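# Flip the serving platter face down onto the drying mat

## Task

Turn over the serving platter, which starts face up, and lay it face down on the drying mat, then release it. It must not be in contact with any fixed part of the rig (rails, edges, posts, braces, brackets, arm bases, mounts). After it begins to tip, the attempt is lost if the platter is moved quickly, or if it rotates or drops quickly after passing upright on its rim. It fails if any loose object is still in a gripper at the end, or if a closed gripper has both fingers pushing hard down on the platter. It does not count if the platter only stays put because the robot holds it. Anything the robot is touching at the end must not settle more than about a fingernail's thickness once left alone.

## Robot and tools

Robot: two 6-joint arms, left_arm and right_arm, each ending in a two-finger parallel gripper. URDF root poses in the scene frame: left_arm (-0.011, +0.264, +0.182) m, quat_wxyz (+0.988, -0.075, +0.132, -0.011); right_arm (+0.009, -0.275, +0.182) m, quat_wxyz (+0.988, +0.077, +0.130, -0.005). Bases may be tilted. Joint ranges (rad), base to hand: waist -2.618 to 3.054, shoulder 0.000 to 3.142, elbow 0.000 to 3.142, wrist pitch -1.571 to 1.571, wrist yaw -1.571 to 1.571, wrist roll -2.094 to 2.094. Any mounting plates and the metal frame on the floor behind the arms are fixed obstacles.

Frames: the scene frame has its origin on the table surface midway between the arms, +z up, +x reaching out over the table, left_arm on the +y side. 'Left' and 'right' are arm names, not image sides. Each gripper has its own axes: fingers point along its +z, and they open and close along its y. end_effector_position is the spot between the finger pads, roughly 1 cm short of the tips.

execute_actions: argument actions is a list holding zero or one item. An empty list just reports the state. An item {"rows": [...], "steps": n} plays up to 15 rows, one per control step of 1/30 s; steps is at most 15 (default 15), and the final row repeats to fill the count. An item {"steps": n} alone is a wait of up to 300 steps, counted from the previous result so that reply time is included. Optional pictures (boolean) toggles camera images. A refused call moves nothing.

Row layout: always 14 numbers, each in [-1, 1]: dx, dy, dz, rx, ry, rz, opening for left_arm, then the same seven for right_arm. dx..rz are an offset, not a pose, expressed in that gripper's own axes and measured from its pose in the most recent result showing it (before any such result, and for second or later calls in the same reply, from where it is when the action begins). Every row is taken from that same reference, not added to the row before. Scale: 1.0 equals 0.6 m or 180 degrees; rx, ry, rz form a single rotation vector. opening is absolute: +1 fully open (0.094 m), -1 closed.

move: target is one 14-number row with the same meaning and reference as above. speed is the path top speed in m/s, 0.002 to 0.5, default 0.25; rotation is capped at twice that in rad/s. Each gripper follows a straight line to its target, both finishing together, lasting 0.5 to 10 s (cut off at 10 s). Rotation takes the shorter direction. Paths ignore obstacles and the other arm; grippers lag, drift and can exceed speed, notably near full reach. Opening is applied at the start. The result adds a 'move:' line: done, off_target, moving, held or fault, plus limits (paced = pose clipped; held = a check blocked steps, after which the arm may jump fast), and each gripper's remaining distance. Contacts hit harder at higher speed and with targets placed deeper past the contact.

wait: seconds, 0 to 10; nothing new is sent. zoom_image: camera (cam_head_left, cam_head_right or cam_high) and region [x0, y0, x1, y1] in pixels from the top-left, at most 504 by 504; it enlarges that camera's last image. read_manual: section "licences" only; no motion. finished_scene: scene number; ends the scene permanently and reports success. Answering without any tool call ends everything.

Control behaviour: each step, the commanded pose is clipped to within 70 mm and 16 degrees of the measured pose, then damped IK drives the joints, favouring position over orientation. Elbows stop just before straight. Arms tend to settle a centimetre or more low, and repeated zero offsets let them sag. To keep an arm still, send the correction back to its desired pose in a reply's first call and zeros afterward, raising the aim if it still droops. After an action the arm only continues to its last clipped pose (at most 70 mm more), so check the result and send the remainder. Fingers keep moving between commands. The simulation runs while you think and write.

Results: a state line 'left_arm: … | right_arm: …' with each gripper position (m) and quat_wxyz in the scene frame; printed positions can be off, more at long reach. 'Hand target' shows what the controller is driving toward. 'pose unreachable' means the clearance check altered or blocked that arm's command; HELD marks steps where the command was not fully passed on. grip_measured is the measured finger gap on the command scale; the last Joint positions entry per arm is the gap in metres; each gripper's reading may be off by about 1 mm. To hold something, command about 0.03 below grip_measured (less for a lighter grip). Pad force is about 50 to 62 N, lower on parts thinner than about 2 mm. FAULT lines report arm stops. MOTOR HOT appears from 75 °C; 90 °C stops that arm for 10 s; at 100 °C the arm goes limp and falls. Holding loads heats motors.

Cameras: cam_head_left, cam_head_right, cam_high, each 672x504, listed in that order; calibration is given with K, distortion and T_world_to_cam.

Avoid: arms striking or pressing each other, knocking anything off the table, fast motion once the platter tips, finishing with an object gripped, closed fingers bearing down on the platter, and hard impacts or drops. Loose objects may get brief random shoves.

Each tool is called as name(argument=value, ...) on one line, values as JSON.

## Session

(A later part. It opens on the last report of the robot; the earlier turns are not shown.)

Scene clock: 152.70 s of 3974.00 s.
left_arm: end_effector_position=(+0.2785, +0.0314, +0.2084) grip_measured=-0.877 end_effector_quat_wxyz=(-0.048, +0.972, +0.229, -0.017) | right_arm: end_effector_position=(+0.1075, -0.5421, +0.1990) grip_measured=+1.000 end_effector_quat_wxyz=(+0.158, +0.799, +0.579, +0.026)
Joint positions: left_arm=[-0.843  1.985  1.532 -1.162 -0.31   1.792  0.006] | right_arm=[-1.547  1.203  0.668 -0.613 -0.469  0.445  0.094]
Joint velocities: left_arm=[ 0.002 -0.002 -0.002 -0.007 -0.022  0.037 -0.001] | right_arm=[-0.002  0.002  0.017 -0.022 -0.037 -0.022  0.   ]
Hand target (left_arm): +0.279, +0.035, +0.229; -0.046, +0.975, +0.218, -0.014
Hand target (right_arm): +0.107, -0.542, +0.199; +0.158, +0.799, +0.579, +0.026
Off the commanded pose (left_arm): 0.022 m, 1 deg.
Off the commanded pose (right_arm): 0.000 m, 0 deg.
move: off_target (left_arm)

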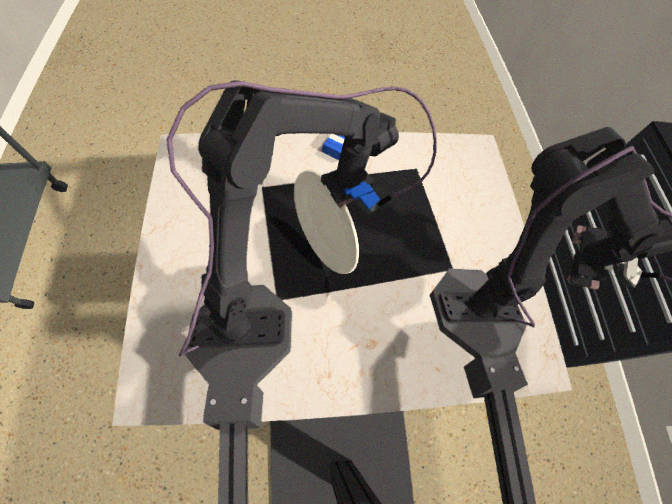

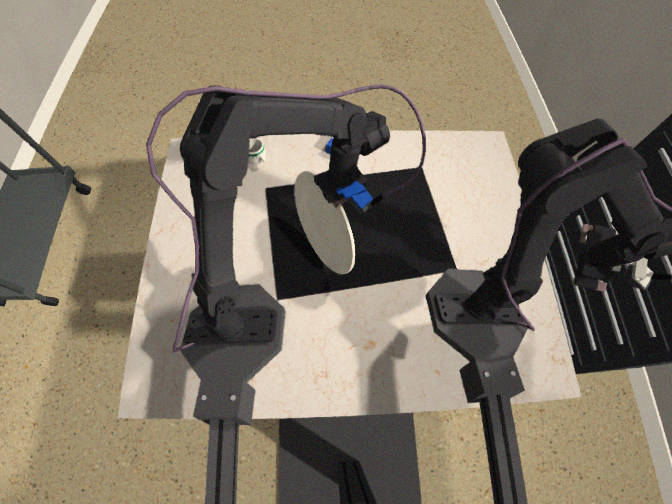

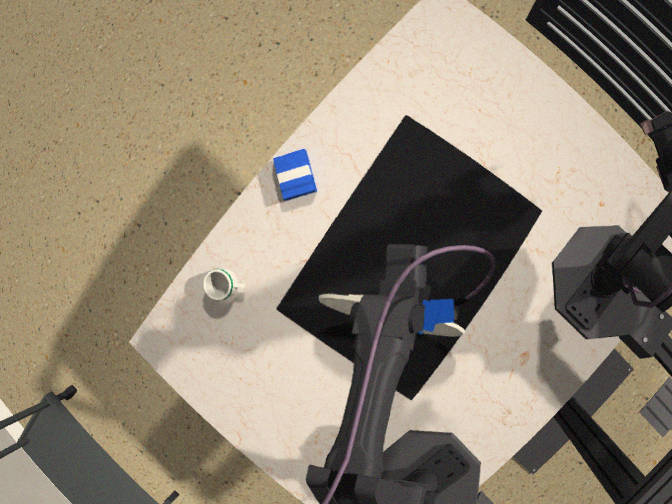

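move(target=[-0.05,0.18,-0.02,-0.08,0,0,-1,0,0,0,0,0,0,1], speed=0.03)

Scene clock: 167.77 s of 3974.00 s.
left_arm: end_effector_position=(+0.2807, -0.0120, +0.1994) grip_measured=-0.874 end_effector_quat_wxyz=(-0.050, +0.979, +0.200, -0.006) | right_arm: end_effector_position=(+0.1075, -0.5421, +0.1990) grip_measured=+1.000 end_effector_quat_wxyz=(+0.158, +0.799, +0.579, +0.026)
Joint positions: left_arm=[-0.91   2.136  1.694 -1.189 -0.333  1.781  0.006] | right_arm=[-1.547  1.203  0.668 -0.613 -0.469  0.445  0.094]
Joint velocities: left_arm=[-0.022  0.017  0.012 -0.022 -0.037 -0.022  0.001] | right_arm=[-0.007  0.012  0.007 -0.066 -0.066 -0.037  0.   ]
Hand target (left_arm): +0.299, -0.072, +0.220; +0.071, +0.972, +0.225, +0.009
Hand target (right_arm): +0.107, -0.542, +0.199; +0.158, +0.799, +0.579, +0.026
Off the commanded pose (left_arm): 0.071 m, 15 deg.
Off the commanded pose (right_arm): 0.000 m, 0 deg.
After step 90, 7.60 s passed at rest.
move: off_target (left_arm)

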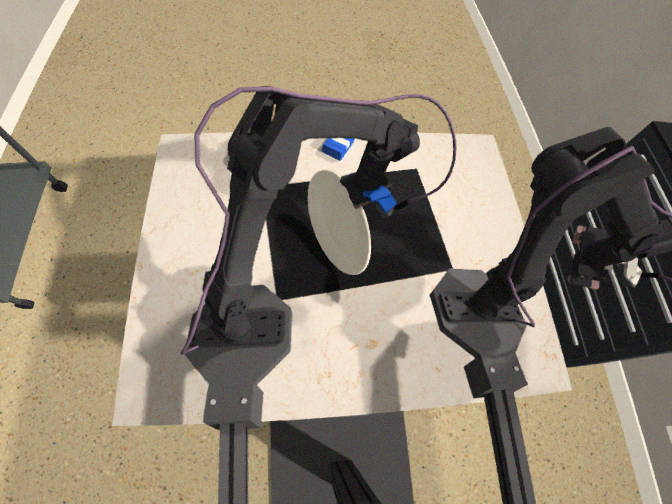

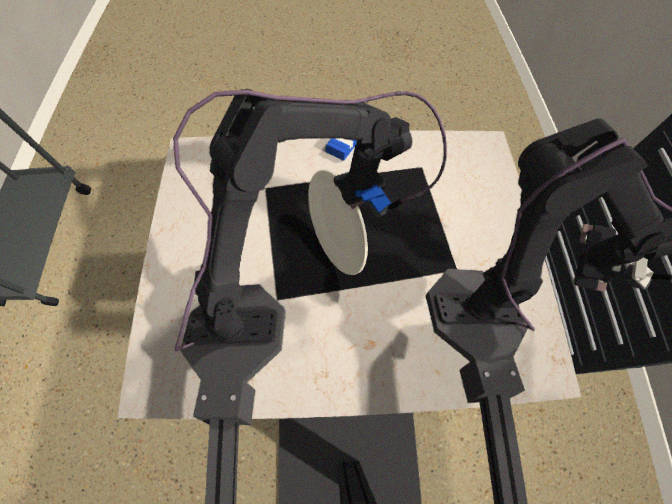

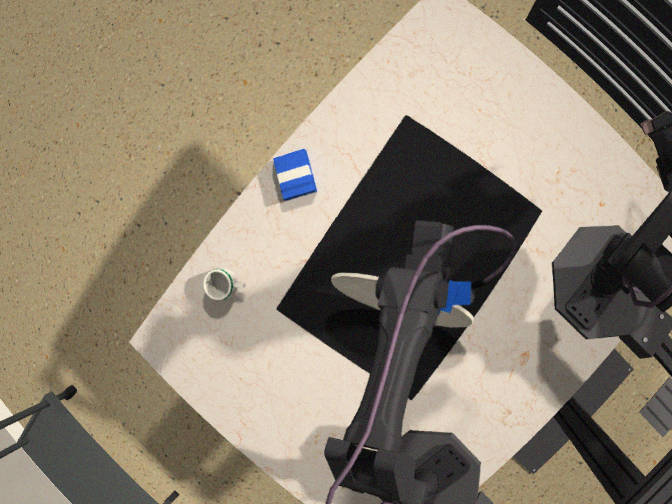

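move(target=[0,0,-0.1,0,0,0,-1,0,0,0,0,0,0,1], speed=0.03)

move(target=[-0.03,0.19,-0.04,-0.05,0,0,-1,0,0,0,0,0,0,1], speed=0.03)

Scene clock: 181.67 s of 3974.00 s.
left_arm: end_effector_position=(+0.2870, -0.0160, +0.2358) grip_measured=-0.876 end_effector_quat_wxyz=(-0.050, +0.976, +0.210, -0.011) | right_arm: end_effector_position=(+0.1075, -0.5421, +0.1990) grip_measured=+1.000 end_effector_quat_wxyz=(+0.158, +0.799, +0.579, +0.026)
Joint positions: left_arm=[-0.926  2.148  1.858 -1.351 -0.321  1.742  0.006] | right_arm=[-1.547  1.203  0.668 -0.613 -0.469  0.445  0.094]
Joint velocities: left_arm=[-0.002 -0.017  0.007 -0.051 -0.037 -0.095 -0.001] | right_arm=[ 0.002 -0.012 -0.012 -0.007  0.022 -0.007  0.   ]
Hand target (left_arm): +0.282, -0.017, +0.258; -0.048, +0.979, +0.200, -0.005
Hand target (right_arm): +0.107, -0.542, +0.199; +0.158, +0.799, +0.579, +0.026
Off the commanded pose (left_arm): 0.024 m, 1 deg.
Off the commanded pose (right_arm): 0.000 m, 0 deg.
After step 90, 8.57 s passed at rest.
move: off_target (left_arm)

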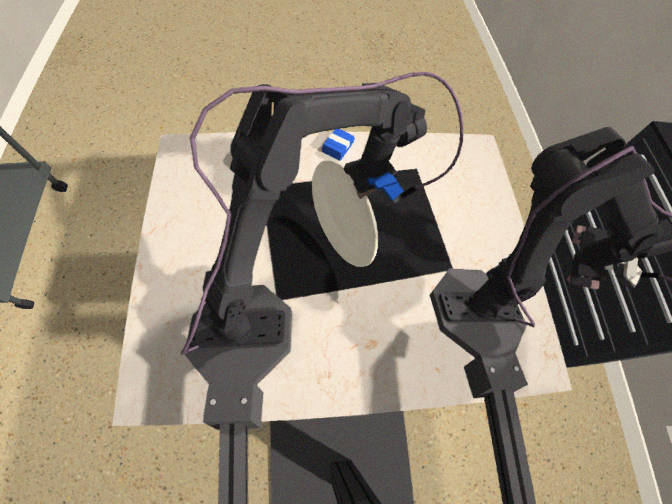

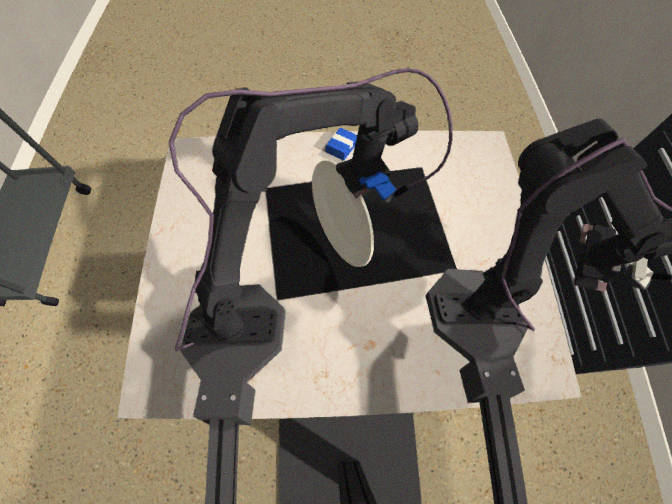

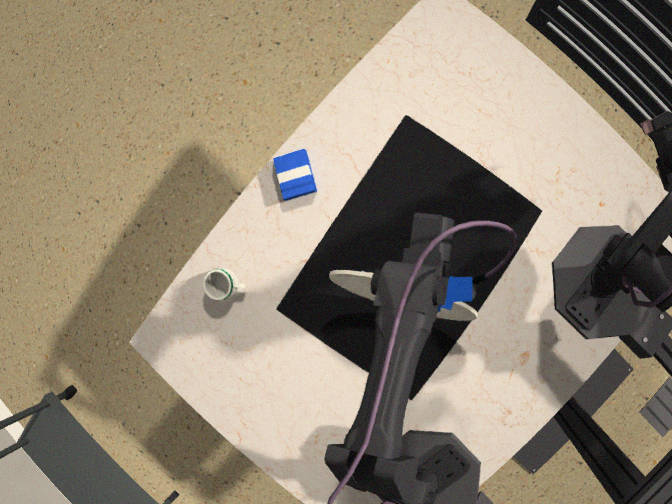

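Scene clock: 185.87 s of 3974.00 s.
left_arm: end_effector_position=(+0.3245, -0.1201, +0.2148) grip_measured=-0.876 end_effector_quat_wxyz=(+0.003, +0.976, +0.216, -0.002) | right_arm: end_effector_position=(+0.1075, -0.5421, +0.1990) grip_measured=+1.000 end_effector_quat_wxyz=(+0.158, +0.799, +0.579, +0.026)
Joint positions: left_arm=[-0.964  2.653  2.658 -1.547 -0.298  1.724  0.006] | right_arm=[-1.547  1.203  0.668 -0.613 -0.469  0.445  0.094]
Joint velocities: left_arm=[ 0.012  0.012  0.007 -0.037 -0.022  0.007 -0.001] | right_arm=[ 0.022  0.007 -0.012  0.007 -0.022  0.007  0.   ]
Hand target (left_arm): +0.319, -0.128, +0.248; +0.031, +0.977, +0.210, +0.007
Hand target (right_arm): +0.107, -0.542, +0.199; +0.158, +0.799, +0.579, +0.026
Off the commanded pose (left_arm): 0.035 m, 3 deg.
Off the commanded pose (right_arm): 0.000 m, 0 deg.
joint sent to its limit (left arm) — the command would take joint 4 (wrist pitch) past its lower limit, so that joint was sent only as far as its limit.
move: off_target (left_arm)

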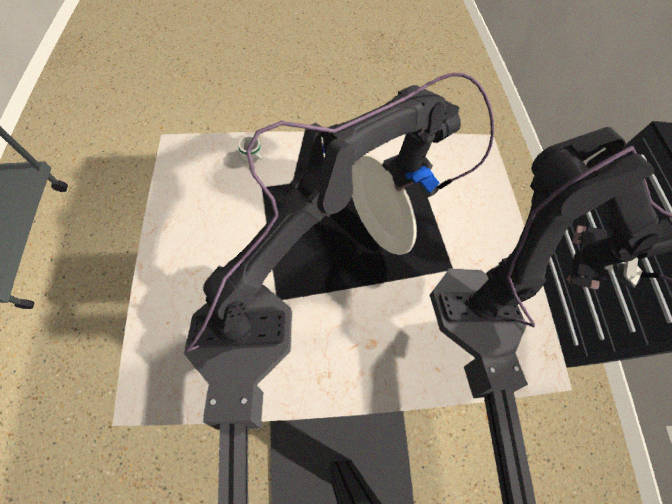

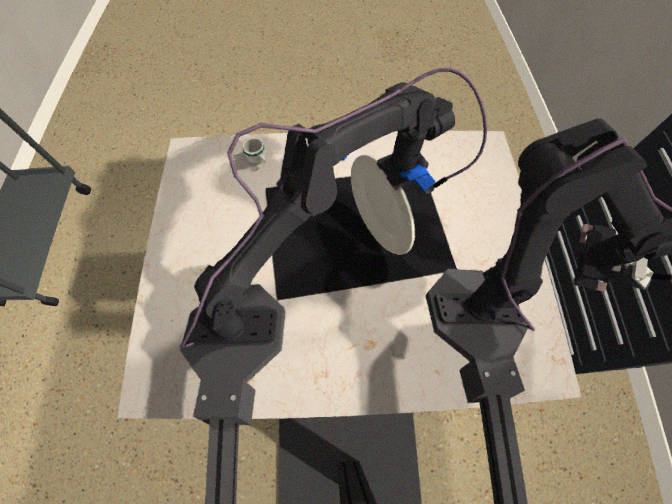

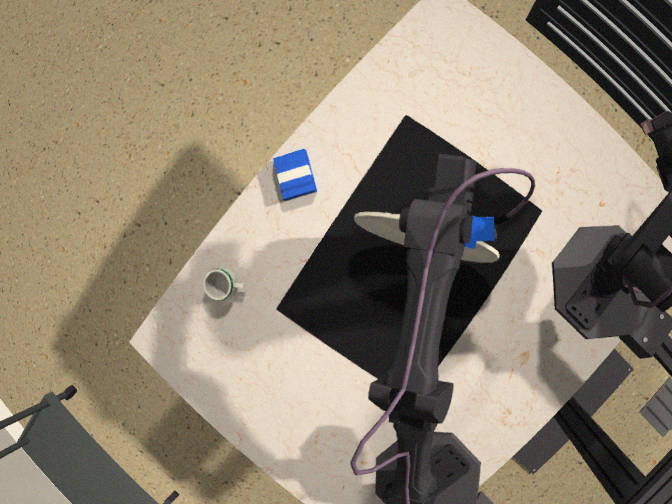

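move(target=[0,0,0.03,0,0,0,-1,0,0,0,0,0,0,1], speed=0.02)

move(target=[0,-0.15,0.02,-0.14,0,0,-1,0,0,0,0,0,0,1], speed=0.02)

Scene clock: 192.73 s of 3974.00 s.
left_arm: end_effector_position=(+0.3240, -0.1205, +0.2113) grip_measured=-0.877 end_effector_quat_wxyz=(+0.008, +0.976, +0.216, +0.000) | right_arm: end_effector_position=(+0.1075, -0.5421, +0.1990) grip_measured=+1.000 end_effector_quat_wxyz=(+0.158, +0.799, +0.579, +0.026)
Joint positions: left_arm=[-0.963  2.607  2.555 -1.478 -0.298  1.729  0.006] | right_arm=[-1.547  1.203  0.668 -0.613 -0.469  0.445  0.094]
Joint velocities: left_arm=[-0.017 -0.012 -0.022 -0.022 -0.037 -0.037 -0.   ] | right_arm=[-0.022 -0.012 -0.017 -0.007 -0.051 -0.037  0.   ]
Hand target (left_arm): +0.324, -0.120, +0.197; +0.002, +0.976, +0.216, -0.002
Hand target (right_arm): +0.107, -0.542, +0.199; +0.158, +0.799, +0.579, +0.026
Off the commanded pose (left_arm): 0.014 m, 1 deg.
Off the commanded pose (right_arm): 0.000 m, 0 deg.
After step 90, 2.73 s passed at rest.
move: off_target (left_arm)

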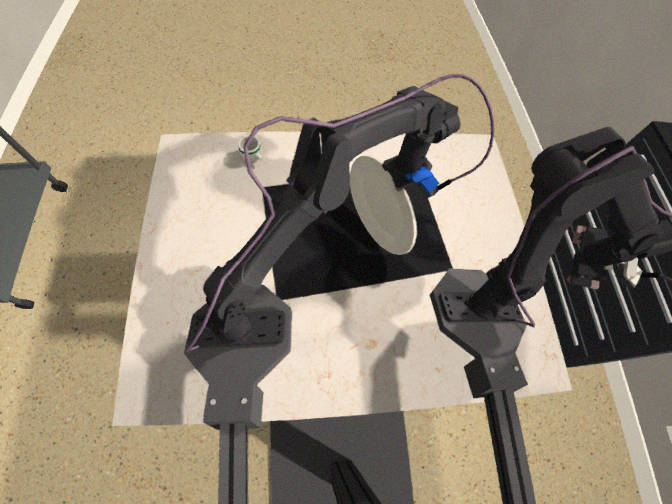

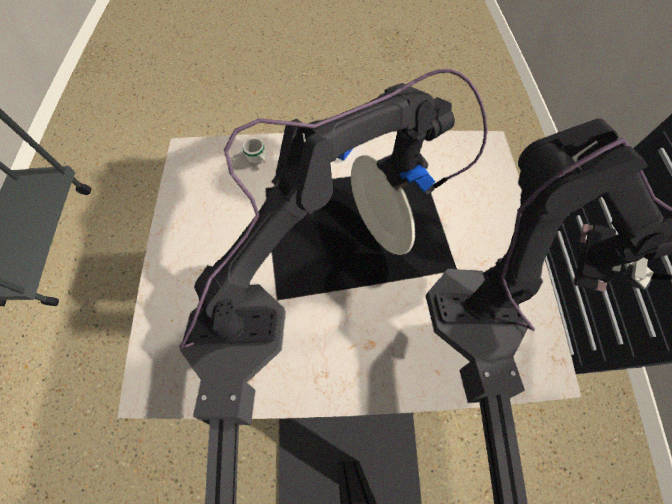

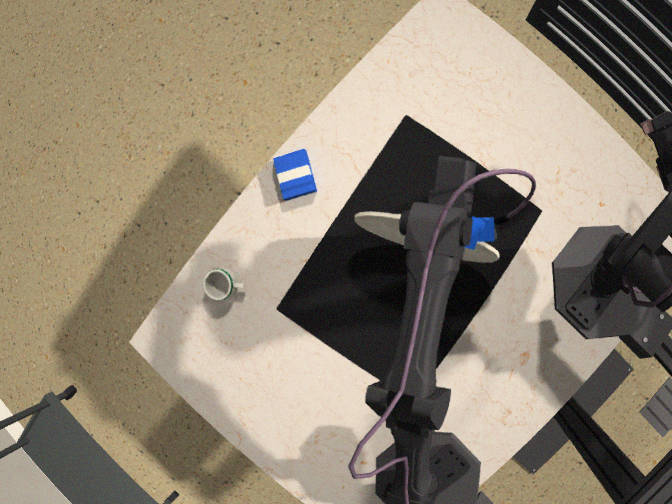

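Scene clock: 202.93 s of 3974.00 s.
left_arm: end_effector_position=(+0.2875, -0.0476, +0.2102) grip_measured=-0.876 end_effector_quat_wxyz=(+0.200, +0.956, +0.211, +0.047) | right_arm: end_effector_position=(+0.1075, -0.5421, +0.1990) grip_measured=+1.000 end_effector_quat_wxyz=(+0.158, +0.799, +0.579, +0.026)
Joint positions: left_arm=[-0.897  1.82   1.195 -0.489 -0.194  1.896  0.006] | right_arm=[-1.547  1.203  0.668 -0.613 -0.469  0.445  0.094]
Joint velocities: left_arm=[-0.022 -0.012 -0.017  0.037 -0.007  0.007  0.   ] | right_arm=[-0.012  0.002  0.002 -0.037 -0.037 -0.066  0.   ]
Hand target (left_arm): +0.287, -0.046, +0.196; +0.201, +0.955, +0.212, +0.044
Hand target (right_arm): +0.107, -0.542, +0.199; +0.158, +0.799, +0.579, +0.026
Off the commanded pose (left_arm): 0.015 m, 3 deg.
Off the commanded pose (right_arm): 0.000 m, 0 deg.
move: off_target (left_arm; path cut at 10 s)

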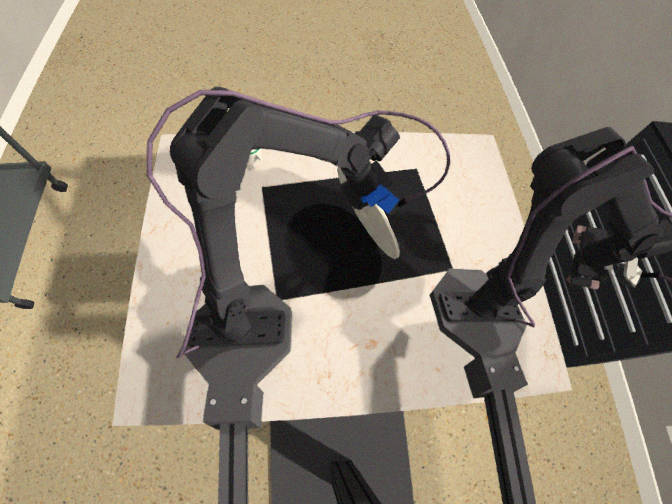

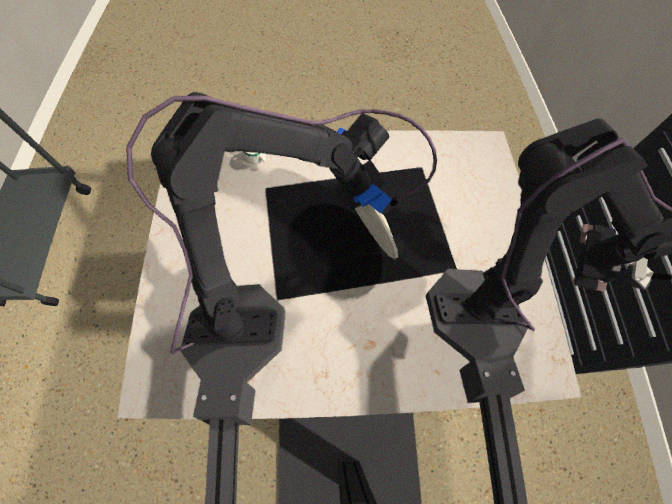

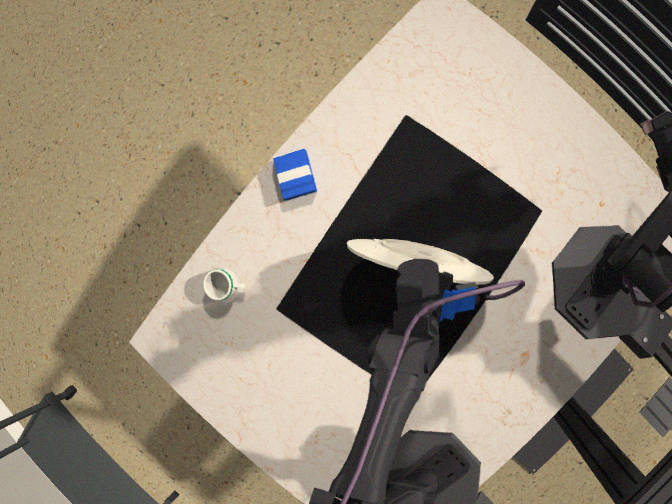

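move(target=[0,-0.155,0.025,-0.13,0,0,-1,0,0,0,0,0,0,1], speed=0.022)

Scene clock: 217.97 s of 3974.00 s.
left_arm: end_effector_position=(+0.2578, +0.0178, +0.1735) grip_measured=-0.880 end_effector_quat_wxyz=(+0.408, +0.885, +0.202, +0.094) | right_arm: end_effector_position=(+0.1075, -0.5421, +0.1990) grip_measured=+1.000 end_effector_quat_wxyz=(+0.158, +0.799, +0.579, +0.026)
Joint positions: left_arm=[-0.661  1.561  0.415  0.453  0.138  2.084  0.006] | right_arm=[-1.547  1.203  0.668 -0.613 -0.469  0.445  0.094]
Joint velocities: left_arm=[ 0.002  0.012 -0.022 -0.037 -0.007  0.037  0.   ] | right_arm=[-0.012 -0.007 -0.002 -0.037 -0.037  0.095  0.   ]
Hand target (left_arm): +0.253, +0.023, +0.158; +0.389, +0.895, +0.201, +0.089
Hand target (right_arm): +0.107, -0.542, +0.199; +0.158, +0.799, +0.579, +0.026
Off the commanded pose (left_arm): 0.016 m, 3 deg.
Off the commanded pose (right_arm): 0.000 m, 0 deg.
joint sent to its limit (left arm) — the command would take joint 6 (wrist roll) past its upper limit, so that joint was sent only as far as its limit.
After step 90, 2.53 s passed at rest.
move: off_target (left_arm)

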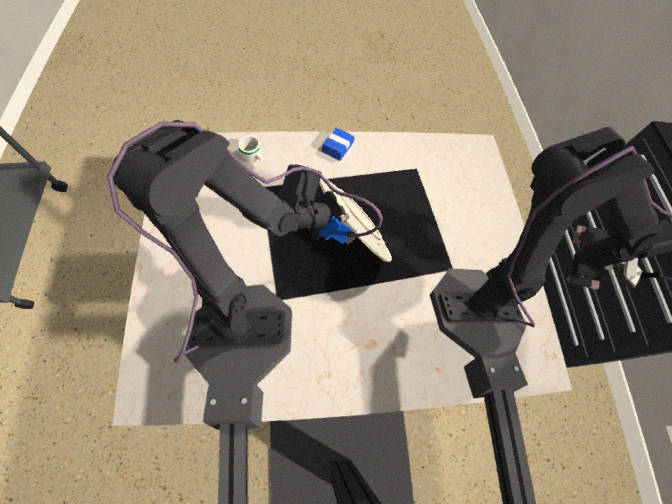

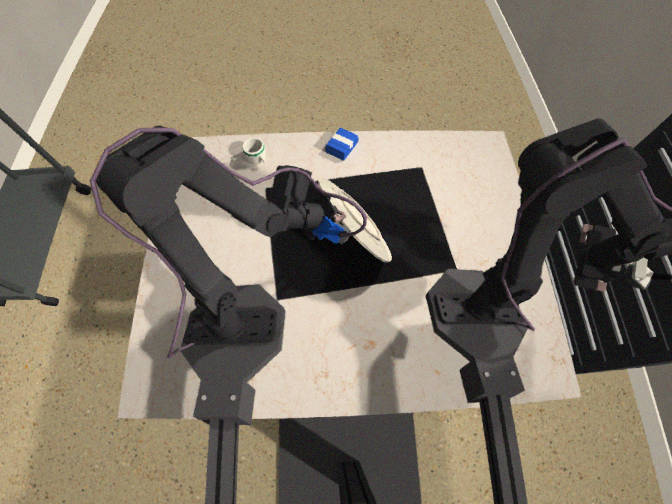

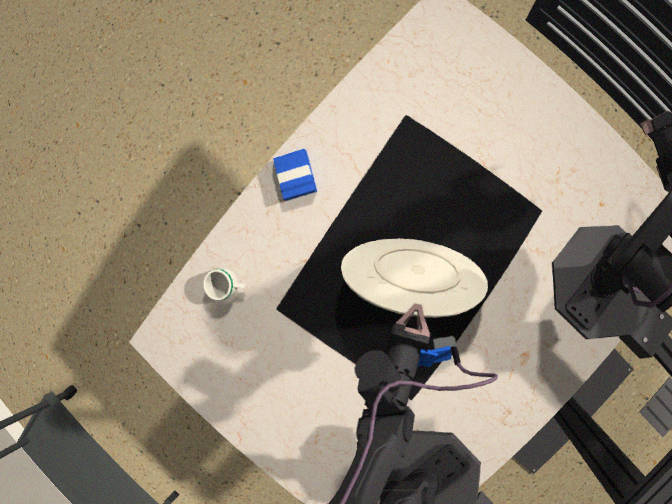

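move(target=[0,-0.143,0.02,-0.11,0,0,-1,0,0,0,0,0,0,1], speed=0.022)

Scene clock: 234.70 s of 3974.00 s.
left_arm: end_effector_position=(+0.2446, +0.0534, +0.1163) grip_measured=-0.867 end_effector_quat_wxyz=(+0.548, +0.803, +0.216, +0.092) | right_arm: end_effector_position=(+0.1075, -0.5421, +0.1990) grip_measured=+1.000 end_effector_quat_wxyz=(+0.158, +0.799, +0.579, +0.026)
Joint positions: left_arm=[-0.323  2.271  0.22   1.562  0.608  2.1    0.006] | right_arm=[-1.547  1.203  0.668 -0.613 -0.469  0.445  0.094]
Joint velocities: left_arm=[ 0.017  0.002 -0.007  0.007 -0.007 -0.007 -0.   ] | right_arm=[-0.022 -0.017  0.007  0.051  0.022 -0.022  0.   ]
Hand target (left_arm): +0.239, +0.058, +0.103; +0.532, +0.811, +0.230, +0.081
Hand target (right_arm): +0.107, -0.542, +0.199; +0.158, +0.799, +0.579, +0.026
Off the commanded pose (left_arm): 0.018 m, 6 deg.
Off the commanded pose (right_arm): 0.000 m, 0 deg.
joint sent to its limit (left arm) — the command would take joint 4 (wrist pitch) past its upper limit and joint 6 (wrist roll) past its upper limit, so those joints were sent only as far as their limits.
After step 90, 5.67 s passed at rest.
move: off_target (left_arm)

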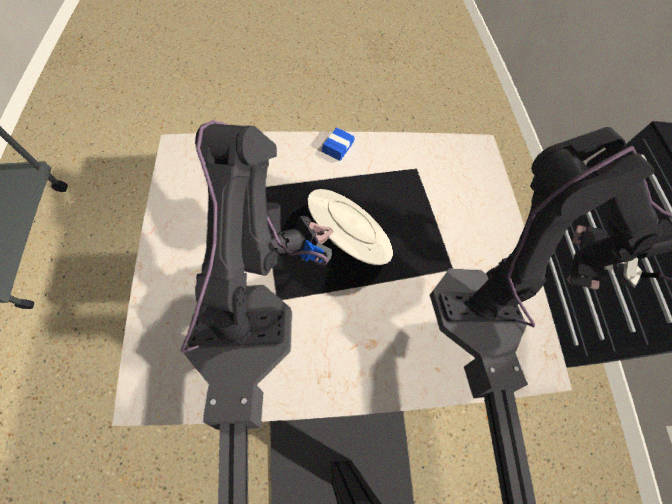

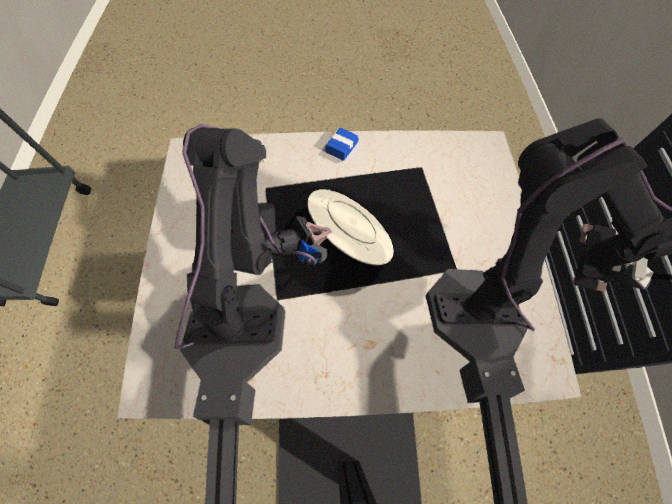

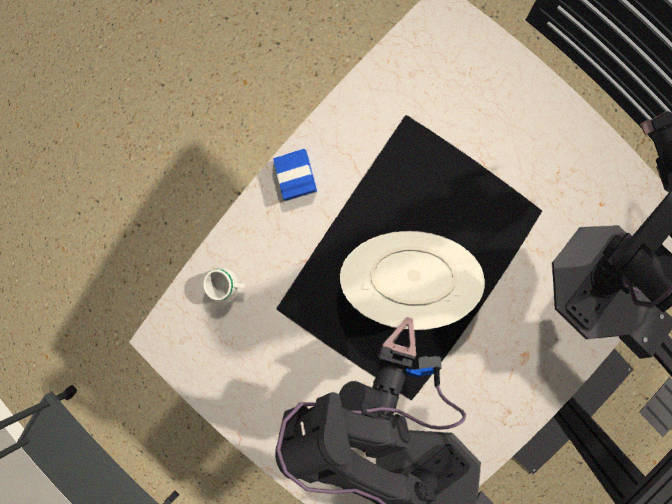

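move(target=[0,-0.095,0.04,0.04,0,0,-0.89,0,0,0,0,0,0,1], speed=0.015)

Scene clock: 248.47 s of 3974.00 s.
left_arm: end_effector_position=(+0.2321, +0.0462, +0.0772) grip_measured=-0.757 end_effector_quat_wxyz=(+0.532, +0.814, +0.226, +0.052) | right_arm: end_effector_position=(+0.1075, -0.5421, +0.1990) grip_measured=+1.000 end_effector_quat_wxyz=(+0.158, +0.799, +0.579, +0.026)
Joint positions: left_arm=[-0.323  2.442  0.3    1.562  0.621  2.1    0.011] | right_arm=[-1.547  1.203  0.668 -0.613 -0.469  0.445  0.094]
Joint velocities: left_arm=[-0.007  0.012 -0.007 -0.037  0.007  0.051 -0.   ] | right_arm=[ 0.012 -0.002 -0.002 -0.007  0.007 -0.007  0.   ]
Hand target (left_arm): +0.239, +0.051, +0.057; +0.498, +0.828, +0.248, +0.073
Hand target (right_arm): +0.107, -0.542, +0.199; +0.158, +0.799, +0.579, +0.026
Off the commanded pose (left_arm): 0.024 m, 6 deg.
Off the commanded pose (right_arm): 0.000 m, 0 deg.
joint sent to its limit (left arm) — the command would take joint 4 (wrist pitch) past its upper limit and joint 6 (wrist roll) past its upper limit, so those joints were sent only as far as their limits.
After step 90, 6.37 s passed at rest.
move: off_target (left_arm)

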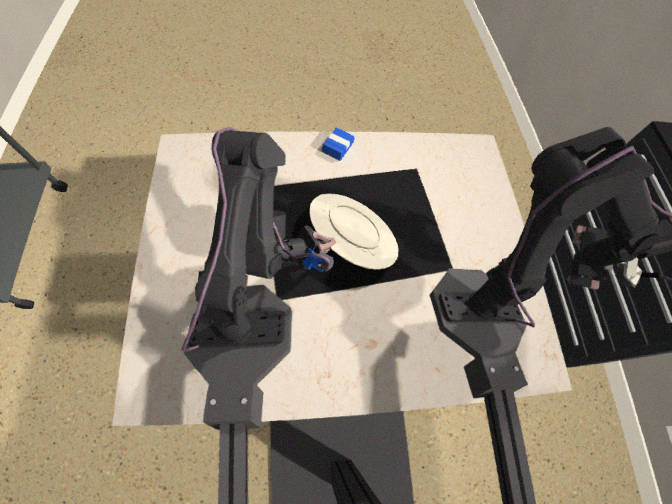

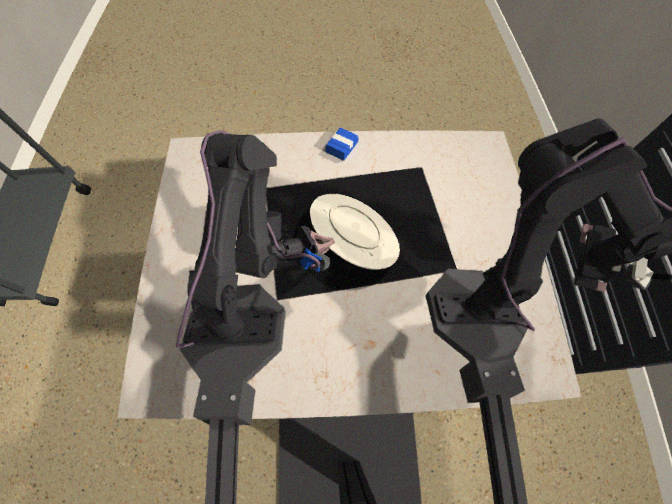

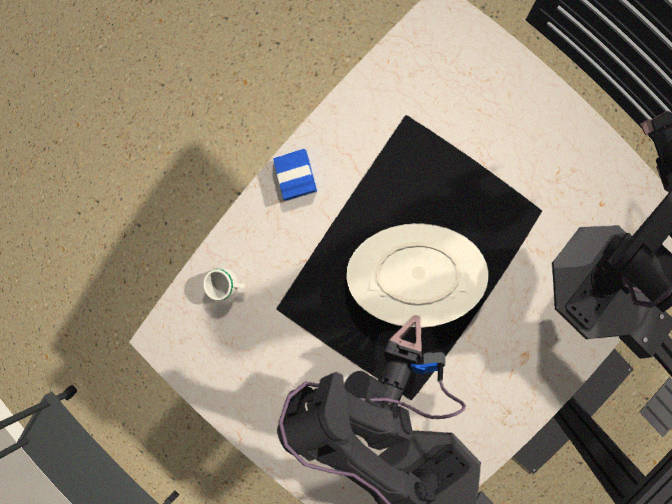

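move(target=[0.02,-0.075,0.04,0.06,0,0,-0.6,0,0,0,0,0,0,1], speed=0.015)

Scene clock: 260.50 s of 3974.00 s.
left_arm: end_effector_position=(+0.2244, +0.0635, +0.0208) grip_measured=-0.601 end_effector_quat_wxyz=(+0.422, +0.860, +0.287, +0.030) | right_arm: end_effector_position=(+0.1075, -0.5421, +0.1990) grip_measured=+1.000 end_effector_quat_wxyz=(+0.158, +0.799, +0.579, +0.026)
Joint positions: left_arm=[-0.336  2.468  0.362  1.329  0.422  2.1    0.019] | right_arm=[-1.547  1.203  0.668 -0.613 -0.469  0.445  0.094]
Joint velocities: left_arm=[ 0.002  0.012 -0.012 -0.051 -0.022 -0.007  0.   ] | right_arm=[ 0.002 -0.017 -0.002 -0.022  0.007 -0.022  0.   ]
Hand target (left_arm): +0.236, +0.046, +0.026; +0.450, +0.852, +0.265, +0.037
Hand target (right_arm): +0.107, -0.542, +0.199; +0.158, +0.799, +0.579, +0.026
Off the commanded pose (left_arm): 0.022 m, 7 deg.
Off the commanded pose (right_arm): 0.000 m, 0 deg.
joint sent to its limit (left arm) — the command would take joint 6 (wrist roll) past its upper limit, so that joint was sent only as far as its limit.
After step 90, 2.53 s passed at rest.
move: off_target (left_arm)

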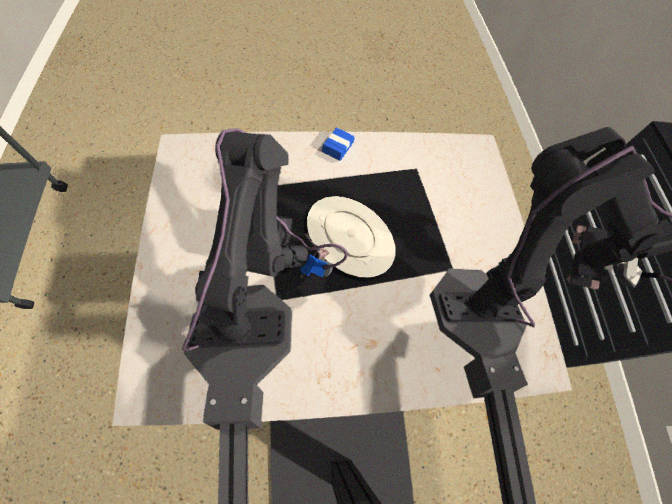

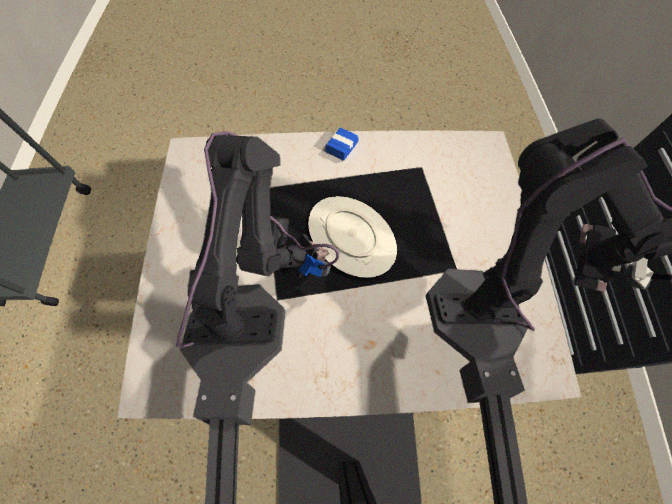

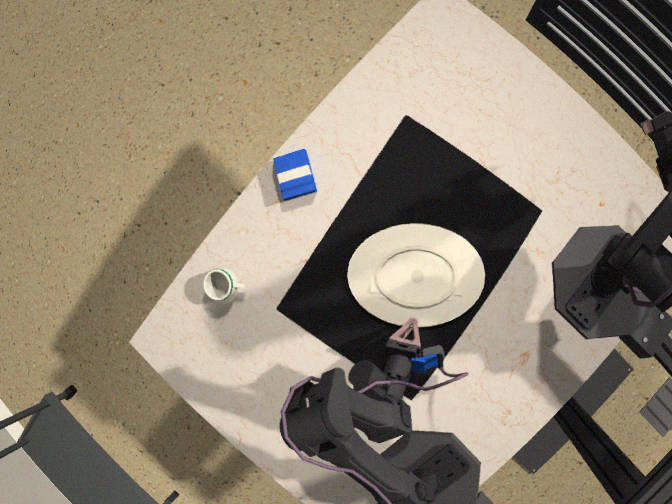

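Withdraw along −z, then rise.

move(target=[0,0.012,-0.06,0,0,0,-0.6,0,0,0,0,0,0,1], speed=0.015)

move(target=[0,0.1,-0.1,0.1,0,-0.1,0.5,0,0,0,0,0,0,1], speed=0.1)

Scene clock: 267.27 s of 3974.00 s.
left_arm: end_effector_position=(+0.2254, +0.0822, +0.0471) grip_measured=-0.601 end_effector_quat_wxyz=(+0.420, +0.855, +0.300, +0.048) | right_arm: end_effector_position=(+0.1075, -0.5421, +0.1990) grip_measured=+1.000 end_effector_quat_wxyz=(+0.158, +0.799, +0.579, +0.026)
Joint positions: left_arm=[-0.304  2.335  0.253  1.331  0.413  2.1    0.019] | right_arm=[-1.547  1.203  0.668 -0.613 -0.469  0.445  0.094]
Joint velocities: left_arm=[ 0.007  0.012  0.007  0.037 -0.051 -0.022  0.001] | right_arm=[ 0.002 -0.022 -0.012  0.022 -0.022  0.051  0.   ]
Hand target (left_arm): +0.216, +0.085, +0.049; +0.420, +0.855, +0.303, +0.034
Hand target (right_arm): +0.107, -0.542, +0.199; +0.158, +0.799, +0.579, +0.026
Off the commanded pose (left_arm): 0.009 m, 3 deg.
Off the commanded pose (right_arm): 0.000 m, 0 deg.
joint sent to its limit (left arm) — the command would take joint 6 (wrist roll) past its upper limit, so that joint was sent only as far as its limit.
After step 90, 1.10 s passed at rest.
move: off_target (left_arm)

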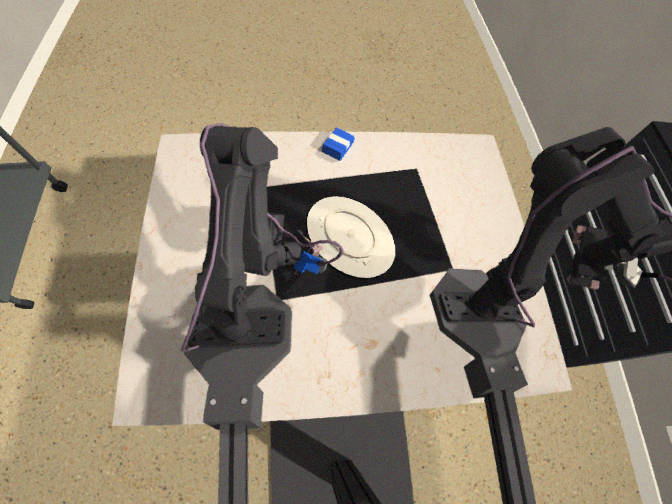

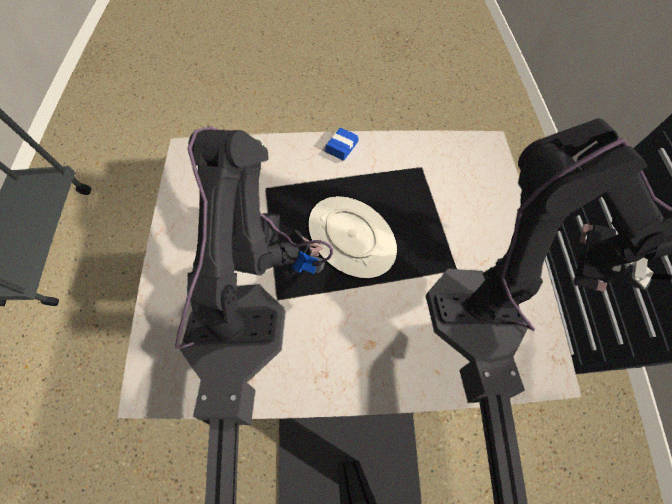

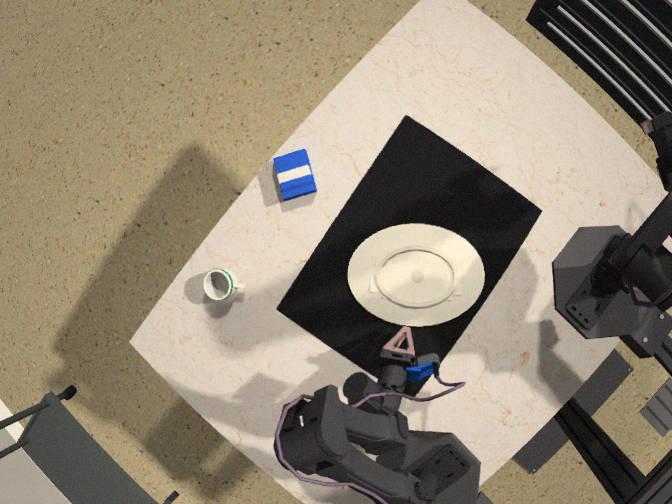

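Scene clock: 270.13 s of 3974.00 s.
left_arm: end_effector_position=(+0.2267, +0.1024, +0.1221) grip_measured=+0.498 end_effector_quat_wxyz=(+0.278, +0.853, +0.437, -0.066) | right_arm: end_effector_position=(+0.1075, -0.5421, +0.1990) grip_measured=+1.000 end_effector_quat_wxyz=(+0.158, +0.799, +0.579, +0.026)
Joint positions: left_arm=[-0.407  1.499  0.409  0.049  0.223  1.792  0.07 ] | right_arm=[-1.547  1.203  0.668 -0.613 -0.469  0.445  0.094]
Joint velocities: left_arm=[-0.007  0.007  0.002  0.022  0.007  0.007  0.   ] | right_arm=[-0.002  0.002  0.017 -0.037  0.022 -0.037  0.   ]
Hand target (left_arm): +0.231, +0.097, +0.129; +0.285, +0.853, +0.433, -0.066
Hand target (right_arm): +0.107, -0.542, +0.199; +0.158, +0.799, +0.579, +0.026
Off the commanded pose (left_arm): 0.013 m, 1 deg.
Off the commanded pose (right_arm): 0.000 m, 0 deg.
move: off_target (left_arm)

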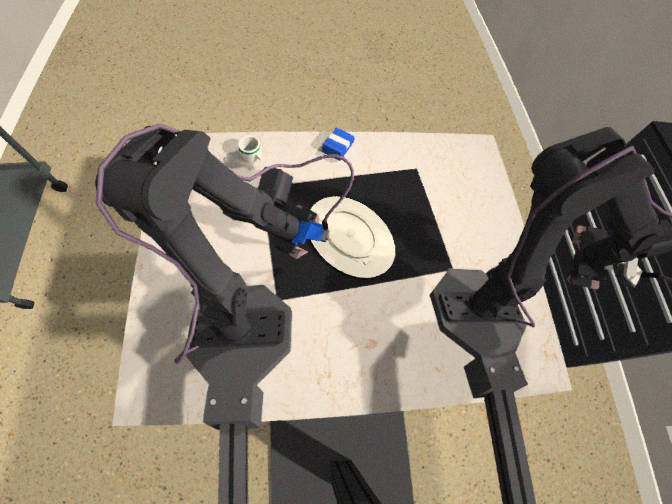

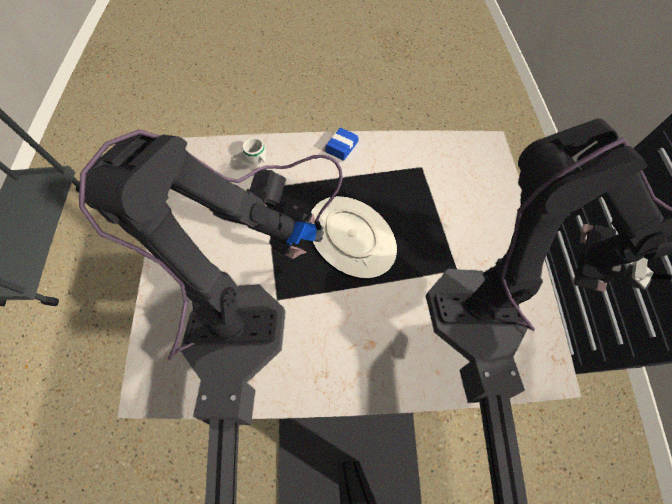

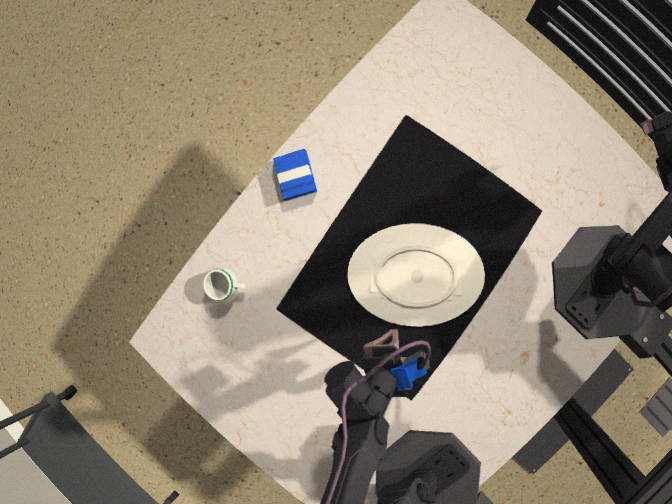

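finished_scene(scene=1)

The scene is finished: the task was done.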